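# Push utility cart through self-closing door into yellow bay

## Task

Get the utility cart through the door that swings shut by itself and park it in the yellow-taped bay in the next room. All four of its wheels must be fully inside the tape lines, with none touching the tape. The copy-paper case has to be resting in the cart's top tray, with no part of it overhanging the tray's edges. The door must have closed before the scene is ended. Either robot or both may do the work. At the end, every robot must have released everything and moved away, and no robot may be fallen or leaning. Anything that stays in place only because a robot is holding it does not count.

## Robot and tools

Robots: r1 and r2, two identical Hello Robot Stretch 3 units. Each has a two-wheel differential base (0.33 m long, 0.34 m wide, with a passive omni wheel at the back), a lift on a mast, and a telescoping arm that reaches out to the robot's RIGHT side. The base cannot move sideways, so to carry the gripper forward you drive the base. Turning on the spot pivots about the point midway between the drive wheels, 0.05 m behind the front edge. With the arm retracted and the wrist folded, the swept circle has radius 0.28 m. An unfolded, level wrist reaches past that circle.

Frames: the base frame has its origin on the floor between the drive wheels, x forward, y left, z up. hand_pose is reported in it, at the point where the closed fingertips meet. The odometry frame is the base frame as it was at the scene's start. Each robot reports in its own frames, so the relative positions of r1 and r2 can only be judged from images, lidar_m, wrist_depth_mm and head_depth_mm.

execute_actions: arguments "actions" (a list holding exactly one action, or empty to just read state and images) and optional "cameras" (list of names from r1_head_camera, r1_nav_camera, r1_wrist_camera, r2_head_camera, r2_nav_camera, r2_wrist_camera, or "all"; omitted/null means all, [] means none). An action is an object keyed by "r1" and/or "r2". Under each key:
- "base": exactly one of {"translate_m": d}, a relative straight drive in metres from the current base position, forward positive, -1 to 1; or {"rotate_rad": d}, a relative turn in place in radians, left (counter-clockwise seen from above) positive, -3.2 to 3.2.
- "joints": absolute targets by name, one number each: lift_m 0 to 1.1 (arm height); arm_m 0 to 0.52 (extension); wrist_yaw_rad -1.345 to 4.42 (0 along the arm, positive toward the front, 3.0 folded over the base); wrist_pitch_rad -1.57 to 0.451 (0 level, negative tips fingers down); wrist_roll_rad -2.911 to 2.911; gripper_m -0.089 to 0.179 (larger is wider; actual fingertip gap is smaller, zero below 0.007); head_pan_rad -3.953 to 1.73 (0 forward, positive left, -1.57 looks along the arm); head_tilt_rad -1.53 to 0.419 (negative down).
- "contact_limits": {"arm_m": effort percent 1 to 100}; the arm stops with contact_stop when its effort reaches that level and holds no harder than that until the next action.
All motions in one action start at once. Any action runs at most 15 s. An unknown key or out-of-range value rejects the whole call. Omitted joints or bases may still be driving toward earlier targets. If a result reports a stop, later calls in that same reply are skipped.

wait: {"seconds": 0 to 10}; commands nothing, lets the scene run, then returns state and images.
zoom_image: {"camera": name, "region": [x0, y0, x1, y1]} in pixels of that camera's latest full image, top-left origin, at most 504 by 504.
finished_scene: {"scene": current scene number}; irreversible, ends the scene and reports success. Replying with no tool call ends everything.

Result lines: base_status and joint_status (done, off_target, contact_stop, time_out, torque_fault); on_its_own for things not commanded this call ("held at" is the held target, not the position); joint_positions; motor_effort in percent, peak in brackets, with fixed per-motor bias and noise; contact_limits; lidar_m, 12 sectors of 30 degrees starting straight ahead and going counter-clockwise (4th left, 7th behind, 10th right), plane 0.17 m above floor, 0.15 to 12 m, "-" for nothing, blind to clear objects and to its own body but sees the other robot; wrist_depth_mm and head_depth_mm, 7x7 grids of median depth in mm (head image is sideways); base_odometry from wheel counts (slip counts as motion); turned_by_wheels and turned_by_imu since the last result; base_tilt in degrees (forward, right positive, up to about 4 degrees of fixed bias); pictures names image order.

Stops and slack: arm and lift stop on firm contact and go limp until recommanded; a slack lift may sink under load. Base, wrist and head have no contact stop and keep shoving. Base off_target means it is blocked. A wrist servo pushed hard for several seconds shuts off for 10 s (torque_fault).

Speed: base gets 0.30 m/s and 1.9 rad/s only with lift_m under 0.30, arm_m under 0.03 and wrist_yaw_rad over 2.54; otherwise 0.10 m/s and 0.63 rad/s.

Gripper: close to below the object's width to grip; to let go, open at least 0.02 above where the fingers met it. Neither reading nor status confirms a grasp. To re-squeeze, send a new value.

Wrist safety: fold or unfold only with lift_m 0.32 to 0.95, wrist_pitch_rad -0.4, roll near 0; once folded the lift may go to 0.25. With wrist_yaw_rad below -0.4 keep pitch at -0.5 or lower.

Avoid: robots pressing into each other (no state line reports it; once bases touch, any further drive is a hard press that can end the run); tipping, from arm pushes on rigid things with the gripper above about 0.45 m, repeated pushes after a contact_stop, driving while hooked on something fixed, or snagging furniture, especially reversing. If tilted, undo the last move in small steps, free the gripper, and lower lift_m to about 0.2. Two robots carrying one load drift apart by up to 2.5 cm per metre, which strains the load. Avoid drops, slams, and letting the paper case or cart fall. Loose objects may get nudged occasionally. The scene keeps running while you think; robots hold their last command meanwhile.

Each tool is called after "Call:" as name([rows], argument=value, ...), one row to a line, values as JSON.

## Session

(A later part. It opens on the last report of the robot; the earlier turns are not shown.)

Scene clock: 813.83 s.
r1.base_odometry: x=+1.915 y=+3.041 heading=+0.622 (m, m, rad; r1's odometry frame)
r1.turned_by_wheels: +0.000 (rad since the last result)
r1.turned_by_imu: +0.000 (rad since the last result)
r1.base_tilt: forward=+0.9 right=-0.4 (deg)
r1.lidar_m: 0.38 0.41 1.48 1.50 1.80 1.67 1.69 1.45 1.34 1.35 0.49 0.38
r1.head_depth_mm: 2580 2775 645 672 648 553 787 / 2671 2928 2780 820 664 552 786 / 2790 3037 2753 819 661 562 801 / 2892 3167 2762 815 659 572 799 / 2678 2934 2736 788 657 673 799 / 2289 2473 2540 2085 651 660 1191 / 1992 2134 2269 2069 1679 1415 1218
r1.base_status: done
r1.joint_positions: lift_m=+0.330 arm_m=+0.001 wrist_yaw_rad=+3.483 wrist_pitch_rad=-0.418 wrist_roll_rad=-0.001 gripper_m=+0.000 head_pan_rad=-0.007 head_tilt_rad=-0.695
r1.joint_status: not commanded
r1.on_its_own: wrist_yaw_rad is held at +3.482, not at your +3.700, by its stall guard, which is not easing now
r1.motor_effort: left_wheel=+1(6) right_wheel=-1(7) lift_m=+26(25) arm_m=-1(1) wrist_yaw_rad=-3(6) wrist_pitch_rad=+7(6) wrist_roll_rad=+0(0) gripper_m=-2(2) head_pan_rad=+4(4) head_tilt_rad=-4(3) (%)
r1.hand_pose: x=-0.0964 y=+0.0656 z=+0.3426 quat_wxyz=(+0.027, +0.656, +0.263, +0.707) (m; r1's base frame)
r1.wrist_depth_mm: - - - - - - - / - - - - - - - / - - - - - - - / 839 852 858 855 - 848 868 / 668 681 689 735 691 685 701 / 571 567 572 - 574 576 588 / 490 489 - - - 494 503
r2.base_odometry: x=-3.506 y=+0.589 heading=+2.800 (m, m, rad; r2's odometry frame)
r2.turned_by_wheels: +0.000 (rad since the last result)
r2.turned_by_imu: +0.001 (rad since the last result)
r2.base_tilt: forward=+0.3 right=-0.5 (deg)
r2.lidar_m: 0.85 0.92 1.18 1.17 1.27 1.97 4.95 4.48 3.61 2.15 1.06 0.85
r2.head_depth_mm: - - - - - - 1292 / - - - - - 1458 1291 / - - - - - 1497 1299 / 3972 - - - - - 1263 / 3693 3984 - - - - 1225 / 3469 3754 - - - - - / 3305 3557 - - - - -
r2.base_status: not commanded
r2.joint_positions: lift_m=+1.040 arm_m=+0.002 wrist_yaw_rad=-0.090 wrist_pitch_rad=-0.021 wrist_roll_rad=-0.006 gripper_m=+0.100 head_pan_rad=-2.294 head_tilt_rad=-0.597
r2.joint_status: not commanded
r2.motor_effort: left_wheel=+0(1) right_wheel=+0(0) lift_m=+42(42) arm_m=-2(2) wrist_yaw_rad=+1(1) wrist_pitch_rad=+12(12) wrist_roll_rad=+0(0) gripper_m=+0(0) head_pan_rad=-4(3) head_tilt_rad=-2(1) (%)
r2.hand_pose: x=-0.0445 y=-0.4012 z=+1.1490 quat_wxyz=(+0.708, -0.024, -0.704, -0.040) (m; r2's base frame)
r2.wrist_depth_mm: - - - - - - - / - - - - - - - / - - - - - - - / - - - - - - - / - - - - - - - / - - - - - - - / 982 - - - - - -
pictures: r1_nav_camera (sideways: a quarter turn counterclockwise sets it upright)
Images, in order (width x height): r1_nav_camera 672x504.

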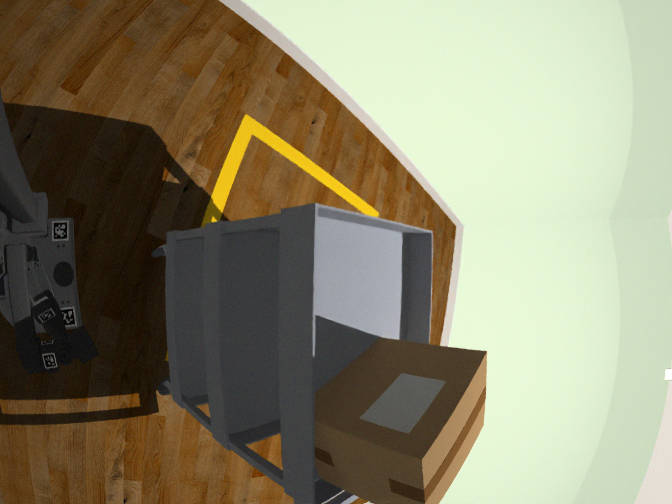

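Call:
execute_actions([
  {"r1":{"base":{"translate_m":0.5}}},
], cameras=[])

Call:
execute_actions([
  {"r1":{"base":{"translate_m":-0.4},"joints":{"head_pan_rad":-0.3}}},
], cameras=["r1_nav_camera"])

Scene clock: 820.60 s.
r1.base_odometry: x=+2.321 y=+3.333 heading=+0.622 (m, m, rad; r1's odometry frame)
r1.turned_by_wheels: +0.000 (rad since the last result)
r1.turned_by_imu: -0.027 (rad since the last result)
r1.base_tilt: forward=+0.9 right=-0.4 (deg)
r1.lidar_m: - - 0.15 1.30 1.61 2.12 2.14 1.67 1.53 0.23 0.15 -
r1.head_depth_mm: 2187 2425 2547 2052 453 475 470 / 2252 2477 2649 2110 646 547 479 / 2351 2569 2758 2083 653 555 478 / 2413 2694 2741 2089 658 552 477 / 2434 2674 2655 2080 656 550 474 / 2074 2251 2401 2078 621 550 474 / 1808 1929 2064 2036 1683 515 463
r1.base_status: done
r1.joint_positions: lift_m=+0.330 arm_m=+0.001 wrist_yaw_rad=+3.486 wrist_pitch_rad=-0.419 wrist_roll_rad=-0.001 gripper_m=+0.000 head_pan_rad=-0.006 head_tilt_rad=-0.696
r1.joint_status: not commanded
r1.on_its_own: wrist_yaw_rad is held at +3.482, not at your +3.700, by its stall guard, which is not easing now
r1.motor_effort: left_wheel=+2(27) right_wheel=+5(38) lift_m=+26(25) arm_m=-1(0) wrist_yaw_rad=-5(15) wrist_pitch_rad=+7(7) wrist_roll_rad=+0(0) gripper_m=-2(3) head_pan_rad=+4(3) head_tilt_rad=-2(3) (%)
r1.hand_pose: x=-0.0970 y=+0.0654 z=+0.3426 quat_wxyz=(+0.026, +0.656, +0.263, +0.707) (m; r1's base frame)
r1.wrist_depth_mm: - - - - - - - / - - - - - - - / - - - - - - - / 840 843 845 854 - 865 878 / 682 684 682 729 698 692 702 / 568 571 575 - 572 584 577 / 488 492 - - - 497 503
r2.base_odometry: x=-3.506 y=+0.589 heading=+2.800 (m, m, rad; r2's odometry frame)
r2.turned_by_wheels: +0.000 (rad since the last result)
r2.turned_by_imu: +0.002 (rad since the last result)
r2.base_tilt: forward=+0.4 right=-0.5 (deg)
r2.lidar_m: 0.85 0.93 1.18 1.17 1.27 1.97 4.93 4.49 3.62 2.15 1.06 0.86
r2.head_depth_mm: - - - - - - 1292 / - - - - - 1457 1296 / - - - - - 1500 1281 / 3951 - - - - - 1268 / 3737 3947 - - - - 1218 / 3470 3763 - - - - - / 3278 3566 - - - - -
r2.base_status: not commanded
r2.joint_positions: lift_m=+1.040 arm_m=+0.002 wrist_yaw_rad=-0.090 wrist_pitch_rad=-0.021 wrist_roll_rad=-0.006 gripper_m=+0.100 head_pan_rad=-2.294 head_tilt_rad=-0.597
r2.joint_status: not commanded
r2.motor_effort: left_wheel=+0(0) right_wheel=+0(0) lift_m=+40(41) arm_m=-2(2) wrist_yaw_rad=+0(1) wrist_pitch_rad=+11(12) wrist_roll_rad=+0(0) gripper_m=+1(0) head_pan_rad=-3(3) head_tilt_rad=-2(2) (%)
r2.hand_pose: x=-0.0445 y=-0.4012 z=+1.1490 quat_wxyz=(+0.708, -0.024, -0.704, -0.040) (m; r2's base frame)
r2.wrist_depth_mm: - - - - - - - / - - - - - - - / - - - - - - - / - - - - - - - / - - - - - - - / - - - - - - - / - - - - - - -
pictures: none
No camera images: the call's "cameras" was empty. Leave "cameras" out to get every camera's image.

Scene clock: 825.87 s.
r1.base_odometry: x=+1.996 y=+3.099 heading=+0.622 (m, m, rad; r1's odometry frame)
r1.turned_by_wheels: +0.000 (rad since the last result)
r1.turned_by_imu: +0.000 (rad since the last result)
r1.base_tilt: forward=+0.9 right=-0.4 (deg)
r1.lidar_m: 0.48 0.52 1.44 1.45 1.79 1.76 1.77 1.51 1.38 1.38 1.74 0.49
r1.head_depth_mm: 2523 2653 580 690 690 894 1232 / 2536 700 550 628 673 935 1111 / 2551 692 548 613 658 912 1113 / 2591 687 644 727 655 909 1086 / 2603 2783 809 808 638 903 1067 / 2642 2876 970 808 632 902 1041 / 2637 2946 960 803 622 900 955
r1.base_status: done
r1.joint_positions: lift_m=+0.330 arm_m=+0.001 wrist_yaw_rad=+3.483 wrist_pitch_rad=-0.419 wrist_roll_rad=-0.001 gripper_m=+0.000 head_pan_rad=-0.293 head_tilt_rad=-0.696
r1.joint_status: all done
r1.on_its_own: wrist_yaw_rad is held at +3.482, not at your +3.700, by its stall guard, which is not easing now
r1.motor_effort: left_wheel=+2(4) right_wheel=-1(8) lift_m=+26(26) arm_m=-1(1) wrist_yaw_rad=-1(5) wrist_pitch_rad=+7(7) wrist_roll_rad=+0(0) gripper_m=-2(2) head_pan_rad=-5(36) head_tilt_rad=-3(2) (%)
r1.hand_pose: x=-0.0964 y=+0.0656 z=+0.3426 quat_wxyz=(+0.027, +0.656, +0.263, +0.707) (m; r1's base frame)
r1.wrist_depth_mm: - - - - - - - / - - - - - - - / - - - - - - - / 833 838 856 858 - 881 872 / 674 683 674 725 689 693 700 / 566 567 569 - 580 578 585 / 491 491 - - - 500 501
r2.base_odometry: x=-3.506 y=+0.589 heading=+2.800 (m, m, rad; r2's odometry frame)
r2.turned_by_wheels: +0.000 (rad since the last result)
r2.turned_by_imu: +0.002 (rad since the last result)
r2.base_tilt: forward=+0.3 right=-0.5 (deg)
r2.lidar_m: 0.85 0.93 1.18 1.17 1.27 1.96 4.95 4.49 3.62 2.15 1.06 0.85
r2.head_depth_mm: - - - - - - 1291 / - - - - - 1460 1290 / - - - - - 1503 1293 / - - - - - - 1267 / 3733 3992 - - - - 1227 / 3442 3715 - - - - - / 3256 3519 - - - - -
r2.base_status: not commanded
r2.joint_positions: lift_m=+1.040 arm_m=+0.002 wrist_yaw_rad=-0.090 wrist_pitch_rad=-0.021 wrist_roll_rad=-0.006 gripper_m=+0.100 head_pan_rad=-2.294 head_tilt_rad=-0.597
r2.joint_status: not commanded
r2.motor_effort: left_wheel=+0(0) right_wheel=+0(0) lift_m=+41(41) arm_m=-2(2) wrist_yaw_rad=+0(1) wrist_pitch_rad=+11(11) wrist_roll_rad=+0(0) gripper_m=+0(0) head_pan_rad=-3(2) head_tilt_rad=-1(2) (%)
r2.hand_pose: x=-0.0445 y=-0.4012 z=+1.1490 quat_wxyz=(+0.708, -0.024, -0.704, -0.040) (m; r2's base frame)
r2.wrist_depth_mm: - - - - - - - / - - - - - - - / - - - - - - - / - - - - - - - / - - - - - - - / - - - - - - - / 976 - - - - - -
pictures: r1_nav_camera (sideways: a quarter turn counterclockwise sets it upright)
Images, in order (width x height): r1_nav_camera 672x504.

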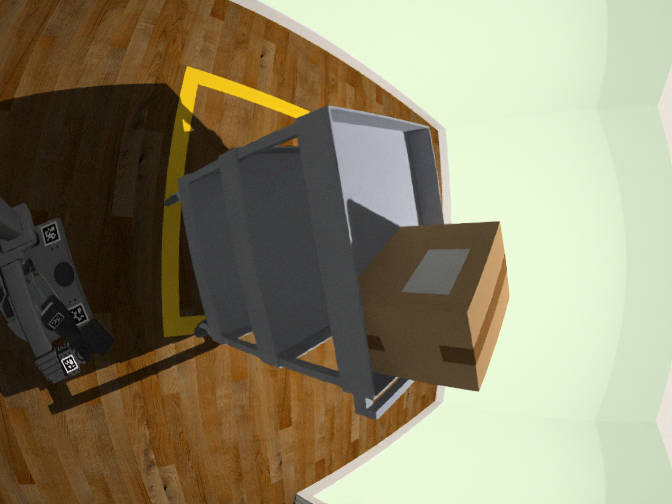

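Call:
execute_actions([
  {"r1":{"base":{"rotate_rad":-0.35}}},
], cameras=[])

Call:
execute_actions([
  {"r1":{"base":{"translate_m":0.5}}},
], cameras=[])

Call:
execute_actions([
  {"r1":{"base":{"translate_m":-0.4},"joints":{"head_pan_rad":0.0}}},
], cameras=["r1_nav_camera"])

Scene clock: 828.63 s.
r1.base_odometry: x=+1.996 y=+3.099 heading=+0.273 (m, m, rad; r1's odometry frame)
r1.turned_by_wheels: -0.350 (rad since the last result)
r1.turned_by_imu: -0.350 (rad since the last result)
r1.base_tilt: forward=+0.9 right=-0.4 (deg)
r1.lidar_m: 0.48 0.48 1.48 1.44 1.50 1.81 1.76 1.83 1.43 1.37 1.52 0.55
r1.head_depth_mm: 2319 2392 2464 2118 1705 1435 1234 / 2704 2916 2742 2040 1706 1434 1233 / 2731 2997 2759 744 1606 1363 1230 / 2648 2805 651 717 999 952 1158 / 2611 682 575 642 994 923 1108 / 2538 678 533 599 641 905 1060 / 2485 669 566 678 616 899 1015
r1.base_status: done
r1.joint_positions: lift_m=+0.330 arm_m=+0.001 wrist_yaw_rad=+3.483 wrist_pitch_rad=-0.419 wrist_roll_rad=-0.001 gripper_m=+0.000 head_pan_rad=-0.293 head_tilt_rad=-0.696
r1.joint_status: not commanded
r1.on_its_own: wrist_yaw_rad is held at +3.482, not at your +3.700, by its stall guard, which is not easing now
r1.motor_effort: left_wheel=+4(9) right_wheel=-3(7) lift_m=+25(25) arm_m=-1(1) wrist_yaw_rad=-1(2) wrist_pitch_rad=+7(7) wrist_roll_rad=+0(0) gripper_m=-2(2) head_pan_rad=-5(5) head_tilt_rad=-3(2) (%)
r1.hand_pose: x=-0.0964 y=+0.0656 z=+0.3426 quat_wxyz=(+0.027, +0.656, +0.263, +0.707) (m; r1's base frame)
r1.wrist_depth_mm: - - - - - - - / - - - - - - - / - - - - - - - / 838 855 849 862 - 864 867 / 676 678 684 731 691 700 700 / 569 575 582 - 583 577 578 / 487 486 - - - 497 504
r2.base_odometry: x=-3.506 y=+0.589 heading=+2.800 (m, m, rad; r2's odometry frame)
r2.turned_by_wheels: +0.000 (rad since the last result)
r2.turned_by_imu: +0.001 (rad since the last result)
r2.base_tilt: forward=+0.4 right=-0.4 (deg)
r2.lidar_m: 0.85 0.93 1.18 1.17 1.27 1.97 4.93 4.48 3.62 2.15 1.06 0.85
r2.head_depth_mm: - - - - - - 1290 / - - - - - 1462 1292 / - - - - - 1493 1295 / 3954 - - - - - 1275 / 3688 3965 - - - - 1224 / 3449 3685 - - - - - / 3282 3479 - - - - -
r2.base_status: not commanded
r2.joint_positions: lift_m=+1.040 arm_m=+0.002 wrist_yaw_rad=-0.090 wrist_pitch_rad=-0.021 wrist_roll_rad=-0.006 gripper_m=+0.100 head_pan_rad=-2.294 head_tilt_rad=-0.597
r2.joint_status: not commanded
r2.motor_effort: left_wheel=+0(0) right_wheel=+0(0) lift_m=+41(41) arm_m=-2(2) wrist_yaw_rad=+1(1) wrist_pitch_rad=+11(12) wrist_roll_rad=+0(0) gripper_m=+1(0) head_pan_rad=-3(3) head_tilt_rad=-2(1) (%)
r2.hand_pose: x=-0.0445 y=-0.4012 z=+1.1490 quat_wxyz=(+0.708, -0.024, -0.704, -0.040) (m; r2's base frame)
r2.wrist_depth_mm: - - - - - - - / - - - - - - - / - - - - - - - / - - - - - - - / - - - - - - - / - - - - - - - / 982 - - - - - -
pictures: none
No camera images: the call's "cameras" was empty. Leave "cameras" out to get every camera's image.

Scene clock: 834.60 s.
r1.base_odometry: x=+2.478 y=+3.234 heading=+0.273 (m, m, rad; r1's odometry frame)
r1.turned_by_wheels: +0.000 (rad since the last result)
r1.turned_by_imu: +0.001 (rad since the last result)
r1.base_tilt: forward=+0.9 right=-0.4 (deg)
r1.lidar_m: - - 0.15 0.18 1.49 2.08 2.25 1.93 1.42 1.42 0.15 -
r1.head_depth_mm: 2290 2416 2478 2130 303 315 417 / 2323 2593 2770 2114 301 - 317 / 2259 2531 2711 362 300 - - / 2220 2489 2617 360 299 - - / 2181 2396 2585 359 297 - - / 2123 2331 2490 357 296 - - / 2085 2286 2467 355 296 - -
r1.base_status: done
r1.joint_positions: lift_m=+0.330 arm_m=+0.001 wrist_yaw_rad=+3.483 wrist_pitch_rad=-0.419 wrist_roll_rad=-0.001 gripper_m=+0.000 head_pan_rad=-0.294 head_tilt_rad=-0.696
r1.joint_status: not commanded
r1.on_its_own: wrist_yaw_rad is held at +3.482, not at your +3.700, by its stall guard, which is not easing now
r1.motor_effort: left_wheel=+10(61) right_wheel=-2(9) lift_m=+25(25) arm_m=-1(1) wrist_yaw_rad=+0(1) wrist_pitch_rad=+7(7) wrist_roll_rad=+0(0) gripper_m=-2(3) head_pan_rad=-5(6) head_tilt_rad=-3(3) (%)
r1.hand_pose: x=-0.0963 y=+0.0657 z=+0.3426 quat_wxyz=(+0.028, +0.656, +0.262, +0.707) (m; r1's base frame)
r1.wrist_depth_mm: - - - - - - - / - - - - - - - / - - - - - - - / 844 833 845 851 - 467 870 / 683 681 679 730 694 450 439 / 570 569 571 - 569 382 391 / 492 491 - - - 327 337
r2.base_odometry: x=-3.506 y=+0.589 heading=+2.800 (m, m, rad; r2's odometry frame)
r2.turned_by_wheels: +0.000 (rad since the last result)
r2.turned_by_imu: +0.002 (rad since the last result)
r2.base_tilt: forward=+0.4 right=-0.5 (deg)
r2.lidar_m: 0.85 0.93 1.18 1.17 1.28 1.97 4.94 4.48 3.61 2.15 1.05 0.85
r2.head_depth_mm: - - - - - - 1294 / - - - - - 1466 1298 / - - - - - 1491 1296 / 3995 - - - - - 1267 / 3719 - - - - - 1226 / 3489 3715 - - - - - / 3310 3484 - - - - -
r2.base_status: not commanded
r2.joint_positions: lift_m=+1.040 arm_m=+0.002 wrist_yaw_rad=-0.090 wrist_pitch_rad=-0.021 wrist_roll_rad=-0.006 gripper_m=+0.100 head_pan_rad=-2.294 head_tilt_rad=-0.597
r2.joint_status: not commanded
r2.motor_effort: left_wheel=+0(0) right_wheel=+0(0) lift_m=+41(41) arm_m=-2(2) wrist_yaw_rad=+1(0) wrist_pitch_rad=+12(12) wrist_roll_rad=+0(0) gripper_m=+0(0) head_pan_rad=-3(3) head_tilt_rad=-1(2) (%)
r2.hand_pose: x=-0.0445 y=-0.4012 z=+1.1490 quat_wxyz=(+0.708, -0.024, -0.704, -0.040) (m; r2's base frame)
r2.wrist_depth_mm: - - - - - - - / - - - - - - - / - - - - - - - / - - - - - - - / - - - - - - - / - - - - - - - / 990 - - - - - -
pictures: none
No camera images: the call's "cameras" was empty. Leave "cameras" out to get every camera's image.

Scene clock: 839.87 s.
r1.base_odometry: x=+2.092 y=+3.126 heading=+0.273 (m, m, rad; r1's odometry frame)
r1.turned_by_wheels: +0.000 (rad since the last result)
r1.turned_by_imu: +0.000 (rad since the last result)
r1.base_tilt: forward=+0.9 right=-0.4 (deg)
r1.lidar_m: 0.47 0.47 1.48 1.43 1.50 1.91 1.85 1.91 1.42 1.37 1.52 0.51
r1.head_depth_mm: 2465 2693 611 714 684 1436 1240 / 2481 2604 555 647 662 849 1182 / 2464 696 530 598 643 911 1089 / 2464 686 512 565 625 903 1064 / 2499 681 583 678 633 905 1045 / 2501 2689 926 801 618 902 1039 / 2510 2782 950 805 613 900 1021
r1.base_status: done
r1.joint_positions: lift_m=+0.330 arm_m=+0.001 wrist_yaw_rad=+3.483 wrist_pitch_rad=-0.419 wrist_roll_rad=-0.001 gripper_m=+0.000 head_pan_rad=-0.007 head_tilt_rad=-0.696
r1.joint_status: all done
r1.on_its_own: wrist_yaw_rad is held at +3.482, not at your +3.700, by its stall guard, which is not easing now
r1.motor_effort: left_wheel=+1(5) right_wheel=-1(6) lift_m=+25(25) arm_m=-1(1) wrist_yaw_rad=+0(1) wrist_pitch_rad=+7(7) wrist_roll_rad=-1(1) gripper_m=-2(2) head_pan_rad=+4(33) head_tilt_rad=-2(2) (%)
r1.hand_pose: x=-0.0963 y=+0.0657 z=+0.3426 quat_wxyz=(+0.028, +0.656, +0.262, +0.707) (m; r1's base frame)
r1.wrist_depth_mm: - - - - - - - / - - - - - - - / - - - - - - - / 856 845 858 842 - 899 869 / 681 684 681 730 689 692 703 / 571 571 573 - 576 577 592 / 492 490 - - - 496 500
r2.base_odometry: x=-3.506 y=+0.589 heading=+2.800 (m, m, rad; r2's odometry frame)
r2.turned_by_wheels: +0.000 (rad since the last result)
r2.turned_by_imu: +0.002 (rad since the last result)
r2.base_tilt: forward=+0.4 right=-0.5 (deg)
r2.lidar_m: 0.85 0.93 1.18 1.17 1.27 1.97 4.94 4.48 3.59 2.15 1.06 0.86
r2.head_depth_mm: - - - - - - 1288 / - - - - - 1458 1282 / - - - - - 1491 1298 / 3933 - - - - - 1261 / 3681 - - - - - 1230 / 3507 3726 - - - - - / 3283 3601 - - - - -
r2.base_status: not commanded
r2.joint_positions: lift_m=+1.040 arm_m=+0.002 wrist_yaw_rad=-0.090 wrist_pitch_rad=-0.021 wrist_roll_rad=-0.006 gripper_m=+0.100 head_pan_rad=-2.294 head_tilt_rad=-0.597
r2.joint_status: not commanded
r2.motor_effort: left_wheel=+0(0) right_wheel=+0(0) lift_m=+40(42) arm_m=-2(2) wrist_yaw_rad=+1(1) wrist_pitch_rad=+11(12) wrist_roll_rad=+0(0) gripper_m=+0(0) head_pan_rad=-2(2) head_tilt_rad=-2(1) (%)
r2.hand_pose: x=-0.0445 y=-0.4012 z=+1.1490 quat_wxyz=(+0.708, -0.024, -0.704, -0.040) (m; r2's base frame)
r2.wrist_depth_mm: - - - - - - - / - - - - - - - / - - - - - - - / - - - - - - - / - - - - - - - / - - - - - - - / 979 - - - - - -
pictures: r1_nav_camera (sideways: a quarter turn counterclockwise sets it upright)
Images, in order (width x height): r1_nav_camera 672x504.

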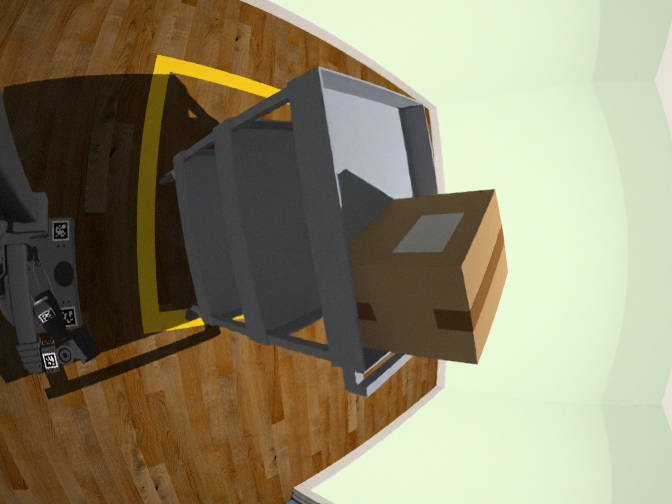

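Call:
execute_actions([
  {"r1":{"base":{"rotate_rad":-1.45}}},
], cameras=[])

Call:
execute_actions([
  {"r1":{"base":{"translate_m":0.85}}},
], cameras=[])

Call:
execute_actions([
  {"r1":{"base":{"rotate_rad":1.5}}},
], cameras=[])

Call:
execute_actions([
  {"r1":{"base":{"translate_m":0.75},"joints":{"head_pan_rad":1.2}}},
], cameras=["r1_nav_camera"])

Scene clock: 844.00 s.
r1.base_odometry: x=+2.092 y=+3.126 heading=-1.177 (m, m, rad; r1's odometry frame)
r1.turned_by_wheels: -1.450 (rad since the last result)
r1.turned_by_imu: -1.452 (rad since the last result)
r1.base_tilt: forward=+0.9 right=-0.4 (deg)
r1.lidar_m: 1.37 1.59 0.49 0.47 0.48 1.45 1.44 1.58 1.87 1.85 1.72 1.39
r1.head_depth_mm: 1141 1255 1406 1578 1696 1434 1234 / 1161 1278 1421 1613 1715 1434 1229 / 1200 1320 1464 1645 1716 1430 1231 / 1251 1390 1553 1768 1690 1426 1231 / 1269 1409 1578 1797 1685 1414 1220 / 1295 1430 1610 1840 1688 1415 1224 / 1308 1448 1643 1867 1671 1413 1220
r1.base_status: done
r1.joint_positions: lift_m=+0.330 arm_m=+0.001 wrist_yaw_rad=+3.483 wrist_pitch_rad=-0.419 wrist_roll_rad=-0.001 gripper_m=+0.000 head_pan_rad=-0.007 head_tilt_rad=-0.696
r1.joint_status: not commanded
r1.on_its_own: wrist_yaw_rad is held at +3.482, not at your +3.700, by its stall guard, which is not easing now
r1.motor_effort: left_wheel=+3(9) right_wheel=-3(6) lift_m=+25(26) arm_m=-1(1) wrist_yaw_rad=+0(1) wrist_pitch_rad=+7(7) wrist_roll_rad=+0(0) gripper_m=-2(3) head_pan_rad=+4(4) head_tilt_rad=-2(2) (%)
r1.hand_pose: x=-0.0963 y=+0.0657 z=+0.3426 quat_wxyz=(+0.028, +0.656, +0.262, +0.707) (m; r1's base frame)
r1.wrist_depth_mm: - - - - - - - / - - - - 984 - - / - - - 634 - 781 728 / 830 835 851 778 - 528 497 / 682 676 687 722 696 695 526 / 565 567 568 - 576 580 546 / 494 492 - - - 502 500
r2.base_odometry: x=-3.506 y=+0.589 heading=+2.800 (m, m, rad; r2's odometry frame)
r2.turned_by_wheels: +0.000 (rad since the last result)
r2.turned_by_imu: +0.001 (rad since the last result)
r2.base_tilt: forward=+0.3 right=-0.5 (deg)
r2.lidar_m: 0.85 0.92 1.18 1.17 1.27 1.96 4.94 4.48 3.61 2.15 1.06 0.85
r2.head_depth_mm: - - - - - - 1292 / - - - - - 1452 1294 / - - - - - 1498 1290 / 3976 - - - - - 1262 / 3702 3896 - - - - 1226 / 3466 3746 - - - - - / 3277 3489 - - - - -
r2.base_status: not commanded
r2.joint_positions: lift_m=+1.040 arm_m=+0.002 wrist_yaw_rad=-0.090 wrist_pitch_rad=-0.021 wrist_roll_rad=-0.006 gripper_m=+0.100 head_pan_rad=-2.294 head_tilt_rad=-0.597
r2.joint_status: not commanded
r2.motor_effort: left_wheel=+0(0) right_wheel=+0(0) lift_m=+41(42) arm_m=-2(2) wrist_yaw_rad=+0(1) wrist_pitch_rad=+12(12) wrist_roll_rad=+0(0) gripper_m=+0(0) head_pan_rad=-3(4) head_tilt_rad=-2(1) (%)
r2.hand_pose: x=-0.0445 y=-0.4012 z=+1.1490 quat_wxyz=(+0.708, -0.024, -0.704, -0.040) (m; r2's base frame)
r2.wrist_depth_mm: - - - - - - - / - - - - - - - / - - - - - - - / - - - - - - - / - - - - - - - / - - - - - - - / 996 - - - - - -
pictures: none
No camera images: the call's "cameras" was empty. Leave "cameras" out to get every camera's image.

Scene clock: 853.77 s.
r1.base_odometry: x=+2.419 y=+2.341 heading=-1.177 (m, m, rad; r1's odometry frame)
r1.turned_by_wheels: +0.000 (rad since the last result)
r1.turned_by_imu: -0.001 (rad since the last result)
r1.base_tilt: forward=+0.9 right=-0.4 (deg)
r1.lidar_m: 0.54 0.68 0.99 2.78 0.80 0.74 2.28 2.47 2.00 1.36 0.68 0.54
r1.head_depth_mm: 428 463 514 589 682 801 968 / 491 533 567 613 690 813 999 / 503 556 620 706 800 918 1076 / 511 565 633 720 833 989 1178 / 518 574 644 734 854 1021 1188 / 526 584 656 751 878 1050 1200 / 534 593 671 767 899 1084 1218
r1.base_status: done
r1.joint_positions: lift_m=+0.330 arm_m=+0.001 wrist_yaw_rad=+3.483 wrist_pitch_rad=-0.419 wrist_roll_rad=-0.001 gripper_m=+0.000 head_pan_rad=-0.007 head_tilt_rad=-0.696
r1.joint_status: not commanded
r1.on_its_own: wrist_yaw_rad is held at +3.482, not at your +3.700, by its stall guard, which is not easing now
r1.motor_effort: left_wheel=+3(10) right_wheel=-3(3) lift_m=+25(25) arm_m=-1(1) wrist_yaw_rad=-1(1) wrist_pitch_rad=+7(7) wrist_roll_rad=+0(0) gripper_m=-2(1) head_pan_rad=+4(4) head_tilt_rad=-3(3) (%)
r1.hand_pose: x=-0.0963 y=+0.0657 z=+0.3426 quat_wxyz=(+0.028, +0.656, +0.262, +0.707) (m; r1's base frame)
r1.wrist_depth_mm: - - - - - - - / 892 - - - - - - / 986 822 998 - - - - / 844 860 845 858 - 877 863 / 682 677 683 734 688 694 686 / 570 576 573 - 581 580 582 / 487 492 - - - 498 499
r2.base_odometry: x=-3.506 y=+0.589 heading=+2.800 (m, m, rad; r2's odometry frame)
r2.turned_by_wheels: +0.000 (rad since the last result)
r2.turned_by_imu: +0.003 (rad since the last result)
r2.base_tilt: forward=+0.3 right=-0.4 (deg)
r2.lidar_m: 0.85 0.93 1.18 1.17 1.28 1.97 4.93 4.50 3.63 2.15 1.06 0.85
r2.head_depth_mm: - - - - - - 1291 / - - - - - 1465 1296 / - - - - - 1495 1291 / - - - - - - 1266 / 3724 - - - - - 1222 / 3500 3655 - - - - - / 3265 3507 - - - - -
r2.base_status: not commanded
r2.joint_positions: lift_m=+1.040 arm_m=+0.002 wrist_yaw_rad=-0.090 wrist_pitch_rad=-0.021 wrist_roll_rad=-0.006 gripper_m=+0.100 head_pan_rad=-2.294 head_tilt_rad=-0.597
r2.joint_status: not commanded
r2.motor_effort: left_wheel=+0(0) right_wheel=+0(0) lift_m=+42(42) arm_m=-2(2) wrist_yaw_rad=+1(1) wrist_pitch_rad=+12(11) wrist_roll_rad=+0(0) gripper_m=+0(0) head_pan_rad=-3(3) head_tilt_rad=-1(2) (%)
r2.hand_pose: x=-0.0445 y=-0.4012 z=+1.1490 quat_wxyz=(+0.708, -0.024, -0.704, -0.040) (m; r2's base frame)
r2.wrist_depth_mm: - - - - - - - / - - - - - - - / - - - - - - - / - - - - - - - / - - - - - - - / - - - - - - - / - - - - - - -
pictures: none
No camera images: the call's "cameras" was empty. Leave "cameras" out to get every camera's image.

Scene clock: 857.07 s.
r1.base_odometry: x=+2.419 y=+2.341 heading=+0.323 (m, m, rad; r1's odometry frame)
r1.turned_by_wheels: +1.500 (rad since the last result)
r1.turned_by_imu: +1.501 (rad since the last result)
r1.base_tilt: forward=+0.9 right=-0.4 (deg)
r1.lidar_m: 2.77 0.88 0.74 2.27 2.42 2.02 1.67 0.72 0.56 0.54 0.66 0.95
r1.head_depth_mm: 2270 2350 2220 1988 1712 1440 1232 / 2352 2611 2752 2099 1709 1427 1237 / 2374 2581 2751 2087 1698 1424 1233 / 2373 2640 2720 2087 1691 1424 1232 / 2400 2653 2704 2090 1691 1423 1226 / 2430 2683 2686 2075 1689 1416 1226 / 2450 2712 2698 2089 1669 1420 1218
r1.base_status: done
r1.joint_positions: lift_m=+0.330 arm_m=+0.001 wrist_yaw_rad=+3.483 wrist_pitch_rad=-0.419 wrist_roll_rad=-0.001 gripper_m=+0.000 head_pan_rad=-0.007 head_tilt_rad=-0.696
r1.joint_status: not commanded
r1.on_its_own: wrist_yaw_rad is held at +3.482, not at your +3.700, by its stall guard, which is not easing now
r1.motor_effort: left_wheel=-3(7) right_wheel=+2(6) lift_m=+25(25) arm_m=-1(1) wrist_yaw_rad=-1(1) wrist_pitch_rad=+7(7) wrist_roll_rad=+0(0) gripper_m=-2(2) head_pan_rad=+4(4) head_tilt_rad=-3(3) (%)
r1.hand_pose: x=-0.0963 y=+0.0656 z=+0.3426 quat_wxyz=(+0.028, +0.656, +0.262, +0.707) (m; r1's base frame)
r1.wrist_depth_mm: - - - - - - - / - - - - - - - / - - - - - - - / 837 849 862 861 - 868 873 / 676 674 676 735 694 692 697 / 568 567 571 - 577 579 579 / 485 488 - - - 500 498
r2.base_odometry: x=-3.506 y=+0.589 heading=+2.800 (m, m, rad; r2's odometry frame)
r2.turned_by_wheels: +0.000 (rad since the last result)
r2.turned_by_imu: +0.001 (rad since the last result)
r2.base_tilt: forward=+0.3 right=-0.5 (deg)
r2.lidar_m: 0.85 0.92 1.18 1.17 1.27 1.97 4.95 4.49 3.59 2.16 1.06 0.86
r2.head_depth_mm: - - - - - - 1294 / - - - - - 1465 1295 / - - - - - 1494 1291 / 3935 - - - - - 1264 / 3687 - - - - - 1227 / 3461 3770 - - - - - / 3346 3550 - - - - -
r2.base_status: not commanded
r2.joint_positions: lift_m=+1.040 arm_m=+0.002 wrist_yaw_rad=-0.090 wrist_pitch_rad=-0.021 wrist_roll_rad=-0.006 gripper_m=+0.100 head_pan_rad=-2.294 head_tilt_rad=-0.597
r2.joint_status: not commanded
r2.motor_effort: left_wheel=+0(0) right_wheel=+0(0) lift_m=+42(42) arm_m=-2(2) wrist_yaw_rad=+0(1) wrist_pitch_rad=+12(12) wrist_roll_rad=+0(0) gripper_m=+0(0) head_pan_rad=-2(3) head_tilt_rad=-1(1) (%)
r2.hand_pose: x=-0.0445 y=-0.4012 z=+1.1490 quat_wxyz=(+0.708, -0.024, -0.704, -0.040) (m; r2's base frame)
r2.wrist_depth_mm: - - - - - - - / - - - - - - - / - - - - - - - / - - - - - - - / - - - - - - - / - - - - - - - / 988 - - - - - -
pictures: none
No camera images: the call's "cameras" was empty. Leave "cameras" out to get every camera's image.

Scene clock: 865.83 s.
r1.base_odometry: x=+3.130 y=+2.579 heading=+0.323 (m, m, rad; r1's odometry frame)
r1.turned_by_wheels: +0.000 (rad since the last result)
r1.turned_by_imu: -0.001 (rad since the last result)
r1.base_tilt: forward=+0.9 right=-0.4 (deg)
r1.lidar_m: 2.03 2.15 2.26 0.63 0.64 2.78 1.85 0.89 0.69 0.60 0.64 0.93
r1.head_depth_mm: 2160 2410 2633 2105 1716 1435 1233 / 2112 2338 2531 2116 1705 1432 1236 / 2044 2287 2498 2099 1708 1430 1231 / 1985 2212 2432 2108 1694 1424 1226 / 1932 2143 2397 2078 1691 1398 1225 / 1884 2075 2268 747 1019 1175 1172 / 1838 2002 920 717 1072 969 1146
r1.base_status: done
r1.joint_positions: lift_m=+0.330 arm_m=+0.001 wrist_yaw_rad=+3.483 wrist_pitch_rad=-0.419 wrist_roll_rad=-0.001 gripper_m=+0.000 head_pan_rad=+1.193 head_tilt_rad=-0.696
r1.joint_status: all done
r1.on_its_own: wrist_yaw_rad is held at +3.482, not at your +3.700, by its stall guard, which is not easing now
r1.motor_effort: left_wheel=-3(4) right_wheel=+2(7) lift_m=+25(25) arm_m=-1(1) wrist_yaw_rad=+0(1) wrist_pitch_rad=+7(7) wrist_roll_rad=+0(1) gripper_m=-1(3) head_pan_rad=+4(59) head_tilt_rad=-3(3) (%)
r1.hand_pose: x=-0.0963 y=+0.0656 z=+0.3426 quat_wxyz=(+0.028, +0.656, +0.262, +0.707) (m; r1's base frame)
r1.wrist_depth_mm: - - - - - - - / - - - - - - - / - - - 808 - 666 - / 832 853 855 839 - 782 871 / 678 683 687 731 695 705 704 / 570 574 572 - 574 584 578 / 491 491 - - - 501 503
r2.base_odometry: x=-3.506 y=+0.589 heading=+2.800 (m, m, rad; r2's odometry frame)
r2.turned_by_wheels: +0.000 (rad since the last result)
r2.turned_by_imu: +0.003 (rad since the last result)
r2.base_tilt: forward=+0.4 right=-0.5 (deg)
r2.lidar_m: 0.85 0.93 1.18 1.17 1.27 1.97 4.95 4.51 3.61 2.15 1.06 0.85
r2.head_depth_mm: - - - - - - 1295 / - - - - - 1455 1297 / - - - - - 1498 1288 / - - - - - - 1270 / 3741 3929 - - - - 1218 / 3481 3706 - - - - - / 3267 3497 - - - - -
r2.base_status: not commanded
r2.joint_positions: lift_m=+1.040 arm_m=+0.002 wrist_yaw_rad=-0.090 wrist_pitch_rad=-0.021 wrist_roll_rad=-0.006 gripper_m=+0.100 head_pan_rad=-2.294 head_tilt_rad=-0.597
r2.joint_status: not commanded
r2.motor_effort: left_wheel=+0(1) right_wheel=+0(0) lift_m=+40(41) arm_m=-2(2) wrist_yaw_rad=+1(0) wrist_pitch_rad=+11(11) wrist_roll_rad=+0(0) gripper_m=+0(0) head_pan_rad=-2(3) head_tilt_rad=-2(2) (%)
r2.hand_pose: x=-0.0445 y=-0.4012 z=+1.1490 quat_wxyz=(+0.708, -0.024, -0.704, -0.040) (m; r2's base frame)
r2.wrist_depth_mm: - - - - - - - / - - - - - - - / - - - - - - - / - - - - - - - / - - - - - - - / - - - - - - - / 987 - - - - - -
pictures: r1_nav_camera (sideways: a quarter turn counterclockwise sets it upright)
Images, in order (width x height): r1_nav_camera 672x504.

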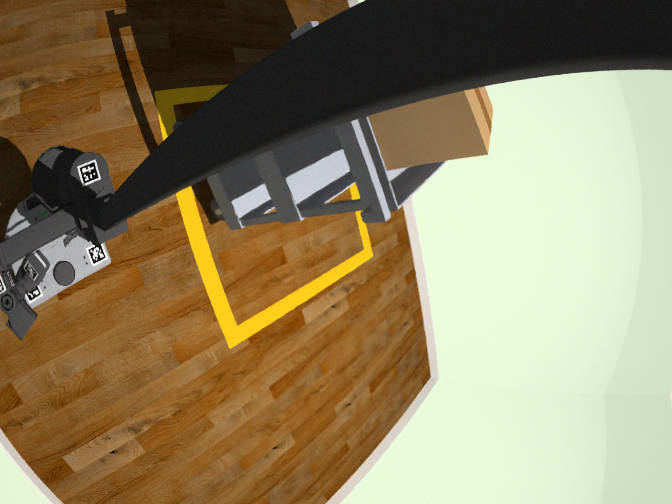

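Call:
execute_actions([
  {"r1":{"base":{"rotate_rad":1.75},"joints":{"head_pan_rad":0.0,"head_tilt_rad":-0.8}}},
], cameras=["r1_nav_camera"])

Scene clock: 870.13 s.
r1.base_odometry: x=+3.130 y=+2.579 heading=+2.073 (m, m, rad; r1's odometry frame)
r1.turned_by_wheels: +1.750 (rad since the last result)
r1.turned_by_imu: +1.751 (rad since the last result)
r1.base_tilt: forward=+0.9 right=-0.4 (deg)
r1.lidar_m: 0.63 0.66 2.73 1.25 0.79 0.68 0.60 0.69 1.18 2.03 2.33 0.64
r1.head_depth_mm: 1856 2026 906 771 1574 1357 1191 / 1826 674 764 1099 1011 1297 1187 / 777 656 738 1103 1047 1254 1186 / 771 640 720 1101 1045 1271 1180 / 766 622 710 1124 1041 1260 1181 / 2054 887 793 872 1241 1288 1174 / 2168 2447 2278 1802 1553 1335 1173
r1.base_status: done
r1.joint_positions: lift_m=+0.330 arm_m=+0.001 wrist_yaw_rad=+3.483 wrist_pitch_rad=-0.419 wrist_roll_rad=-0.001 gripper_m=+0.000 head_pan_rad=+0.007 head_tilt_rad=-0.790
r1.joint_status: all done
r1.on_its_own: wrist_yaw_rad is held at +3.482, not at your +3.700, by its stall guard, which is not easing now
r1.motor_effort: left_wheel=-3(8) right_wheel=+3(7) lift_m=+25(25) arm_m=-1(1) wrist_yaw_rad=-1(0) wrist_pitch_rad=+7(7) wrist_roll_rad=+0(0) gripper_m=-2(2) head_pan_rad=-5(62) head_tilt_rad=-6(22) (%)
r1.hand_pose: x=-0.0963 y=+0.0656 z=+0.3426 quat_wxyz=(+0.028, +0.656, +0.262, +0.707) (m; r1's base frame)
r1.wrist_depth_mm: 491 581 743 952 - - - / 507 618 793 - - - - / 526 646 838 - - - - / 557 674 820 859 - 873 877 / 581 665 683 726 688 694 689 / 569 568 573 - 574 583 578 / 485 491 - - - 499 502
r2.base_odometry: x=-3.506 y=+0.589 heading=+2.800 (m, m, rad; r2's odometry frame)
r2.turned_by_wheels: +0.000 (rad since the last result)
r2.turned_by_imu: +0.001 (rad since the last result)
r2.base_tilt: forward=+0.4 right=-0.5 (deg)
r2.lidar_m: 0.85 0.93 1.18 1.17 1.27 1.97 4.94 4.46 3.61 2.15 1.06 0.86
r2.head_depth_mm: - - - - - - 1289 / - - - - - 1470 1288 / - - - - - 1499 1294 / 3967 - - - - - 1266 / 3702 - - - - - 1220 / 3494 3702 - - - - - / 3303 3562 - - - - -
r2.base_status: not commanded
r2.joint_positions: lift_m=+1.040 arm_m=+0.002 wrist_yaw_rad=-0.090 wrist_pitch_rad=-0.021 wrist_roll_rad=-0.006 gripper_m=+0.100 head_pan_rad=-2.294 head_tilt_rad=-0.597
r2.joint_status: not commanded
r2.motor_effort: left_wheel=+0(0) right_wheel=+0(0) lift_m=+41(41) arm_m=-2(2) wrist_yaw_rad=+1(0) wrist_pitch_rad=+11(11) wrist_roll_rad=+0(0) gripper_m=+0(0) head_pan_rad=-2(3) head_tilt_rad=-2(1) (%)
r2.hand_pose: x=-0.0445 y=-0.4012 z=+1.1490 quat_wxyz=(+0.708, -0.024, -0.704, -0.040) (m; r2's base frame)
r2.wrist_depth_mm: - - - - - - - / - - - - - - - / - - - - - - - / - - - - - - - / - - - - - - - / - - - - - - - / 968 - - - - - -
pictures: r1_nav_camera (sideways: a quarter turn counterclockwise sets it upright)
Images, in order (width x height): r1_nav_camera 672x504.

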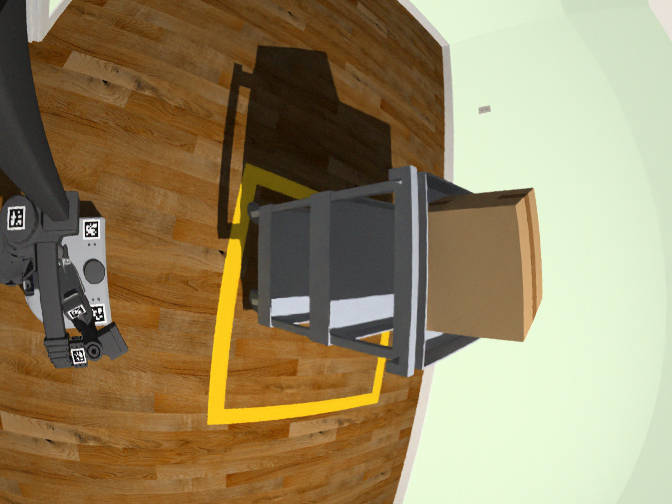

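Call:
execute_actions([
  {"r1":{"base":{"translate_m":0.68}}},
], cameras=[])

Call:
execute_actions([
  {"r1":{"base":{"translate_m":-0.6}}},
], cameras=["r1_nav_camera"])

Scene clock: 879.60 s.
r1.base_odometry: x=+2.803 y=+3.175 heading=+2.073 (m, m, rad; r1's odometry frame)
r1.turned_by_wheels: +0.000 (rad since the last result)
r1.turned_by_imu: -0.073 (rad since the last result)
r1.base_tilt: forward=+0.8 right=-0.4 (deg)
r1.lidar_m: - - 0.15 2.58 1.51 1.31 1.25 1.37 2.17 0.27 0.15 -
r1.head_depth_mm: 1327 1487 1594 318 - - - / 1353 1514 1628 317 - - - / 1374 1546 1695 316 - - - / 1397 1576 1719 315 - - - / 1430 1609 1764 314 - - - / 1455 1637 1808 313 - - - / 1486 1682 1916 311 - - -
r1.base_status: translate_m off_target (by the wheels' count: +0.6798 of +0.6800)
r1.joint_positions: lift_m=+0.330 arm_m=+0.001 wrist_yaw_rad=+3.468 wrist_pitch_rad=-0.418 wrist_roll_rad=-0.001 gripper_m=+0.000 head_pan_rad=+0.006 head_tilt_rad=-0.794
r1.joint_status: not commanded
r1.on_its_own: wrist_yaw_rad is held at +3.482, not at your +3.700, by its stall guard, which is not easing now; left_wheel is at rest, and its effort (+42) is outside its rest range (-18 to +18); right_wheel is at rest, and its effort (+21) is outside its rest range (-18 to +18); wrist_yaw_rad is at rest, and its effort (+18) is outside its rest range (-12 to +12)
r1.motor_effort: left_wheel=+42(70) right_wheel=+21(55) lift_m=+25(25) arm_m=-3(3) wrist_yaw_rad=+18(36) wrist_pitch_rad=+7(7) wrist_roll_rad=+0(0) gripper_m=-3(2) head_pan_rad=-4(5) head_tilt_rad=-4(7) (%)
r1.hand_pose: x=-0.0931 y=+0.0666 z=+0.3427 quat_wxyz=(+0.033, +0.658, +0.257, +0.707) (m; r1's base frame)
r1.wrist_depth_mm: - - - - - - - / - - - - - - - / - - - - - - - / 851 860 847 855 867 872 877 / 680 670 681 723 693 696 216 / 565 565 571 - 577 579 214 / 489 491 - - - 486 244
r2.base_odometry: x=-3.506 y=+0.589 heading=+2.800 (m, m, rad; r2's odometry frame)
r2.turned_by_wheels: +0.000 (rad since the last result)
r2.turned_by_imu: +0.003 (rad since the last result)
r2.base_tilt: forward=+0.3 right=-0.4 (deg)
r2.lidar_m: 0.85 0.93 1.18 1.17 1.28 1.97 4.94 4.51 3.61 2.16 1.06 0.86
r2.head_depth_mm: - - - - - - 1280 / - - - - - 1463 1303 / - - - - - 1497 1289 / 3992 - - - - - 1266 / 3668 - - - - - 1219 / 3457 3755 - - - - - / 3323 3505 - - - - -
r2.base_status: not commanded
r2.joint_positions: lift_m=+1.040 arm_m=+0.002 wrist_yaw_rad=-0.090 wrist_pitch_rad=-0.021 wrist_roll_rad=-0.006 gripper_m=+0.100 head_pan_rad=-2.294 head_tilt_rad=-0.597
r2.joint_status: not commanded
r2.motor_effort: left_wheel=+0(0) right_wheel=+0(0) lift_m=+41(42) arm_m=-2(2) wrist_yaw_rad=+1(1) wrist_pitch_rad=+12(12) wrist_roll_rad=+0(0) gripper_m=+0(0) head_pan_rad=-3(3) head_tilt_rad=-2(2) (%)
r2.hand_pose: x=-0.0445 y=-0.4012 z=+1.1490 quat_wxyz=(+0.708, -0.024, -0.704, -0.040) (m; r2's base frame)
r2.wrist_depth_mm: - - - - - - - / - - - - - - - / - - - - - - - / - - - - - - - / - - - - - - - / - - - - - - - / 996 - - - - - -
pictures: none
No camera images: the call's "cameras" was empty. Leave "cameras" out to get every camera's image.

Scene clock: 886.87 s.
r1.base_odometry: x=+3.092 y=+2.649 heading=+2.073 (m, m, rad; r1's odometry frame)
r1.turned_by_wheels: +0.000 (rad since the last result)
r1.turned_by_imu: +0.000 (rad since the last result)
r1.base_tilt: forward=+0.9 right=-0.4 (deg)
r1.lidar_m: 0.65 0.67 2.69 1.55 0.88 0.73 0.65 0.72 1.14 2.07 2.29 0.68
r1.head_depth_mm: 1797 1968 871 906 1538 1356 1187 / 770 709 788 1099 1069 1300 1182 / 766 678 749 1128 1069 1264 1179 / 758 651 730 1126 1066 1267 1175 / 751 633 716 1117 1064 1263 1182 / 1932 2182 856 895 1479 1336 1168 / 2022 2311 2264 1834 1549 1328 1172
r1.base_status: done
r1.joint_positions: lift_m=+0.330 arm_m=+0.001 wrist_yaw_rad=+3.481 wrist_pitch_rad=-0.418 wrist_roll_rad=-0.001 gripper_m=+0.000 head_pan_rad=+0.006 head_tilt_rad=-0.794
r1.joint_status: not commanded
r1.on_its_own: wrist_yaw_rad is held at +3.482, not at your +3.700, by its stall guard, which is not easing now
r1.motor_effort: left_wheel=+0(34) right_wheel=+0(19) lift_m=+25(25) arm_m=-3(3) wrist_yaw_rad=+1(20) wrist_pitch_rad=+7(7) wrist_roll_rad=+0(0) gripper_m=-2(2) head_pan_rad=-5(4) head_tilt_rad=-4(4) (%)
r1.hand_pose: x=-0.0959 y=+0.0656 z=+0.3427 quat_wxyz=(+0.028, +0.656, +0.262, +0.707) (m; r1's base frame)
r1.wrist_depth_mm: 540 656 852 - - - - / 552 683 906 - - - - / 585 715 965 - - - - / 601 749 850 863 - 869 870 / 635 688 677 727 688 698 701 / 572 565 574 - 572 582 585 / 492 492 - - - 498 500
r2.base_odometry: x=-3.506 y=+0.589 heading=+2.800 (m, m, rad; r2's odometry frame)
r2.turned_by_wheels: +0.000 (rad since the last result)
r2.turned_by_imu: +0.002 (rad since the last result)
r2.base_tilt: forward=+0.4 right=-0.4 (deg)
r2.lidar_m: 0.85 0.92 1.18 1.16 1.28 1.97 4.93 4.50 3.60 2.15 1.06 0.85
r2.head_depth_mm: - - - - - - 1286 / - - - - - 1456 1292 / - - - - - 1490 1298 / 3940 - - - - - 1275 / 3700 3966 - - - - 1223 / 3448 3725 - - - - - / 3287 3489 - - - - -
r2.base_status: not commanded
r2.joint_positions: lift_m=+1.040 arm_m=+0.002 wrist_yaw_rad=-0.090 wrist_pitch_rad=-0.021 wrist_roll_rad=-0.006 gripper_m=+0.100 head_pan_rad=-2.294 head_tilt_rad=-0.597
r2.joint_status: not commanded
r2.motor_effort: left_wheel=-1(1) right_wheel=+0(0) lift_m=+42(42) arm_m=-2(2) wrist_yaw_rad=+1(0) wrist_pitch_rad=+11(12) wrist_roll_rad=+0(0) gripper_m=+0(0) head_pan_rad=-3(2) head_tilt_rad=-1(2) (%)
r2.hand_pose: x=-0.0445 y=-0.4012 z=+1.1490 quat_wxyz=(+0.708, -0.024, -0.704, -0.040) (m; r2's base frame)
r2.wrist_depth_mm: - - - - - - - / - - - - - - - / - - - - - - - / - - - - - - - / - - - - - - - / - - - - - - - / 972 - - - - - -
pictures: r1_nav_camera (sideways: a quarter turn counterclockwise sets it upright)
Images, in order (width x height): r1_nav_camera 672x504.

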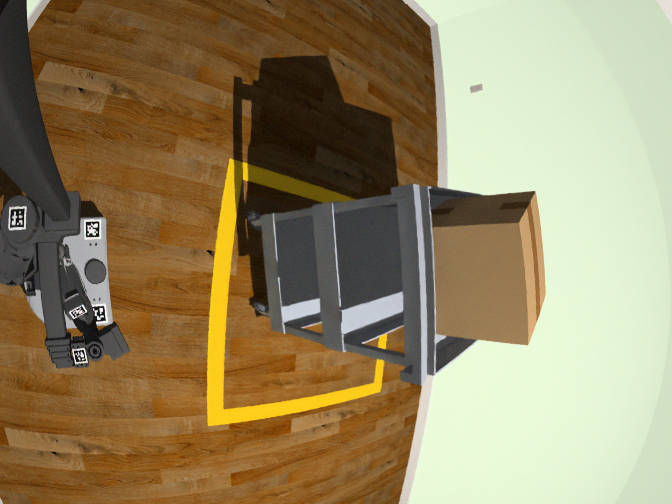

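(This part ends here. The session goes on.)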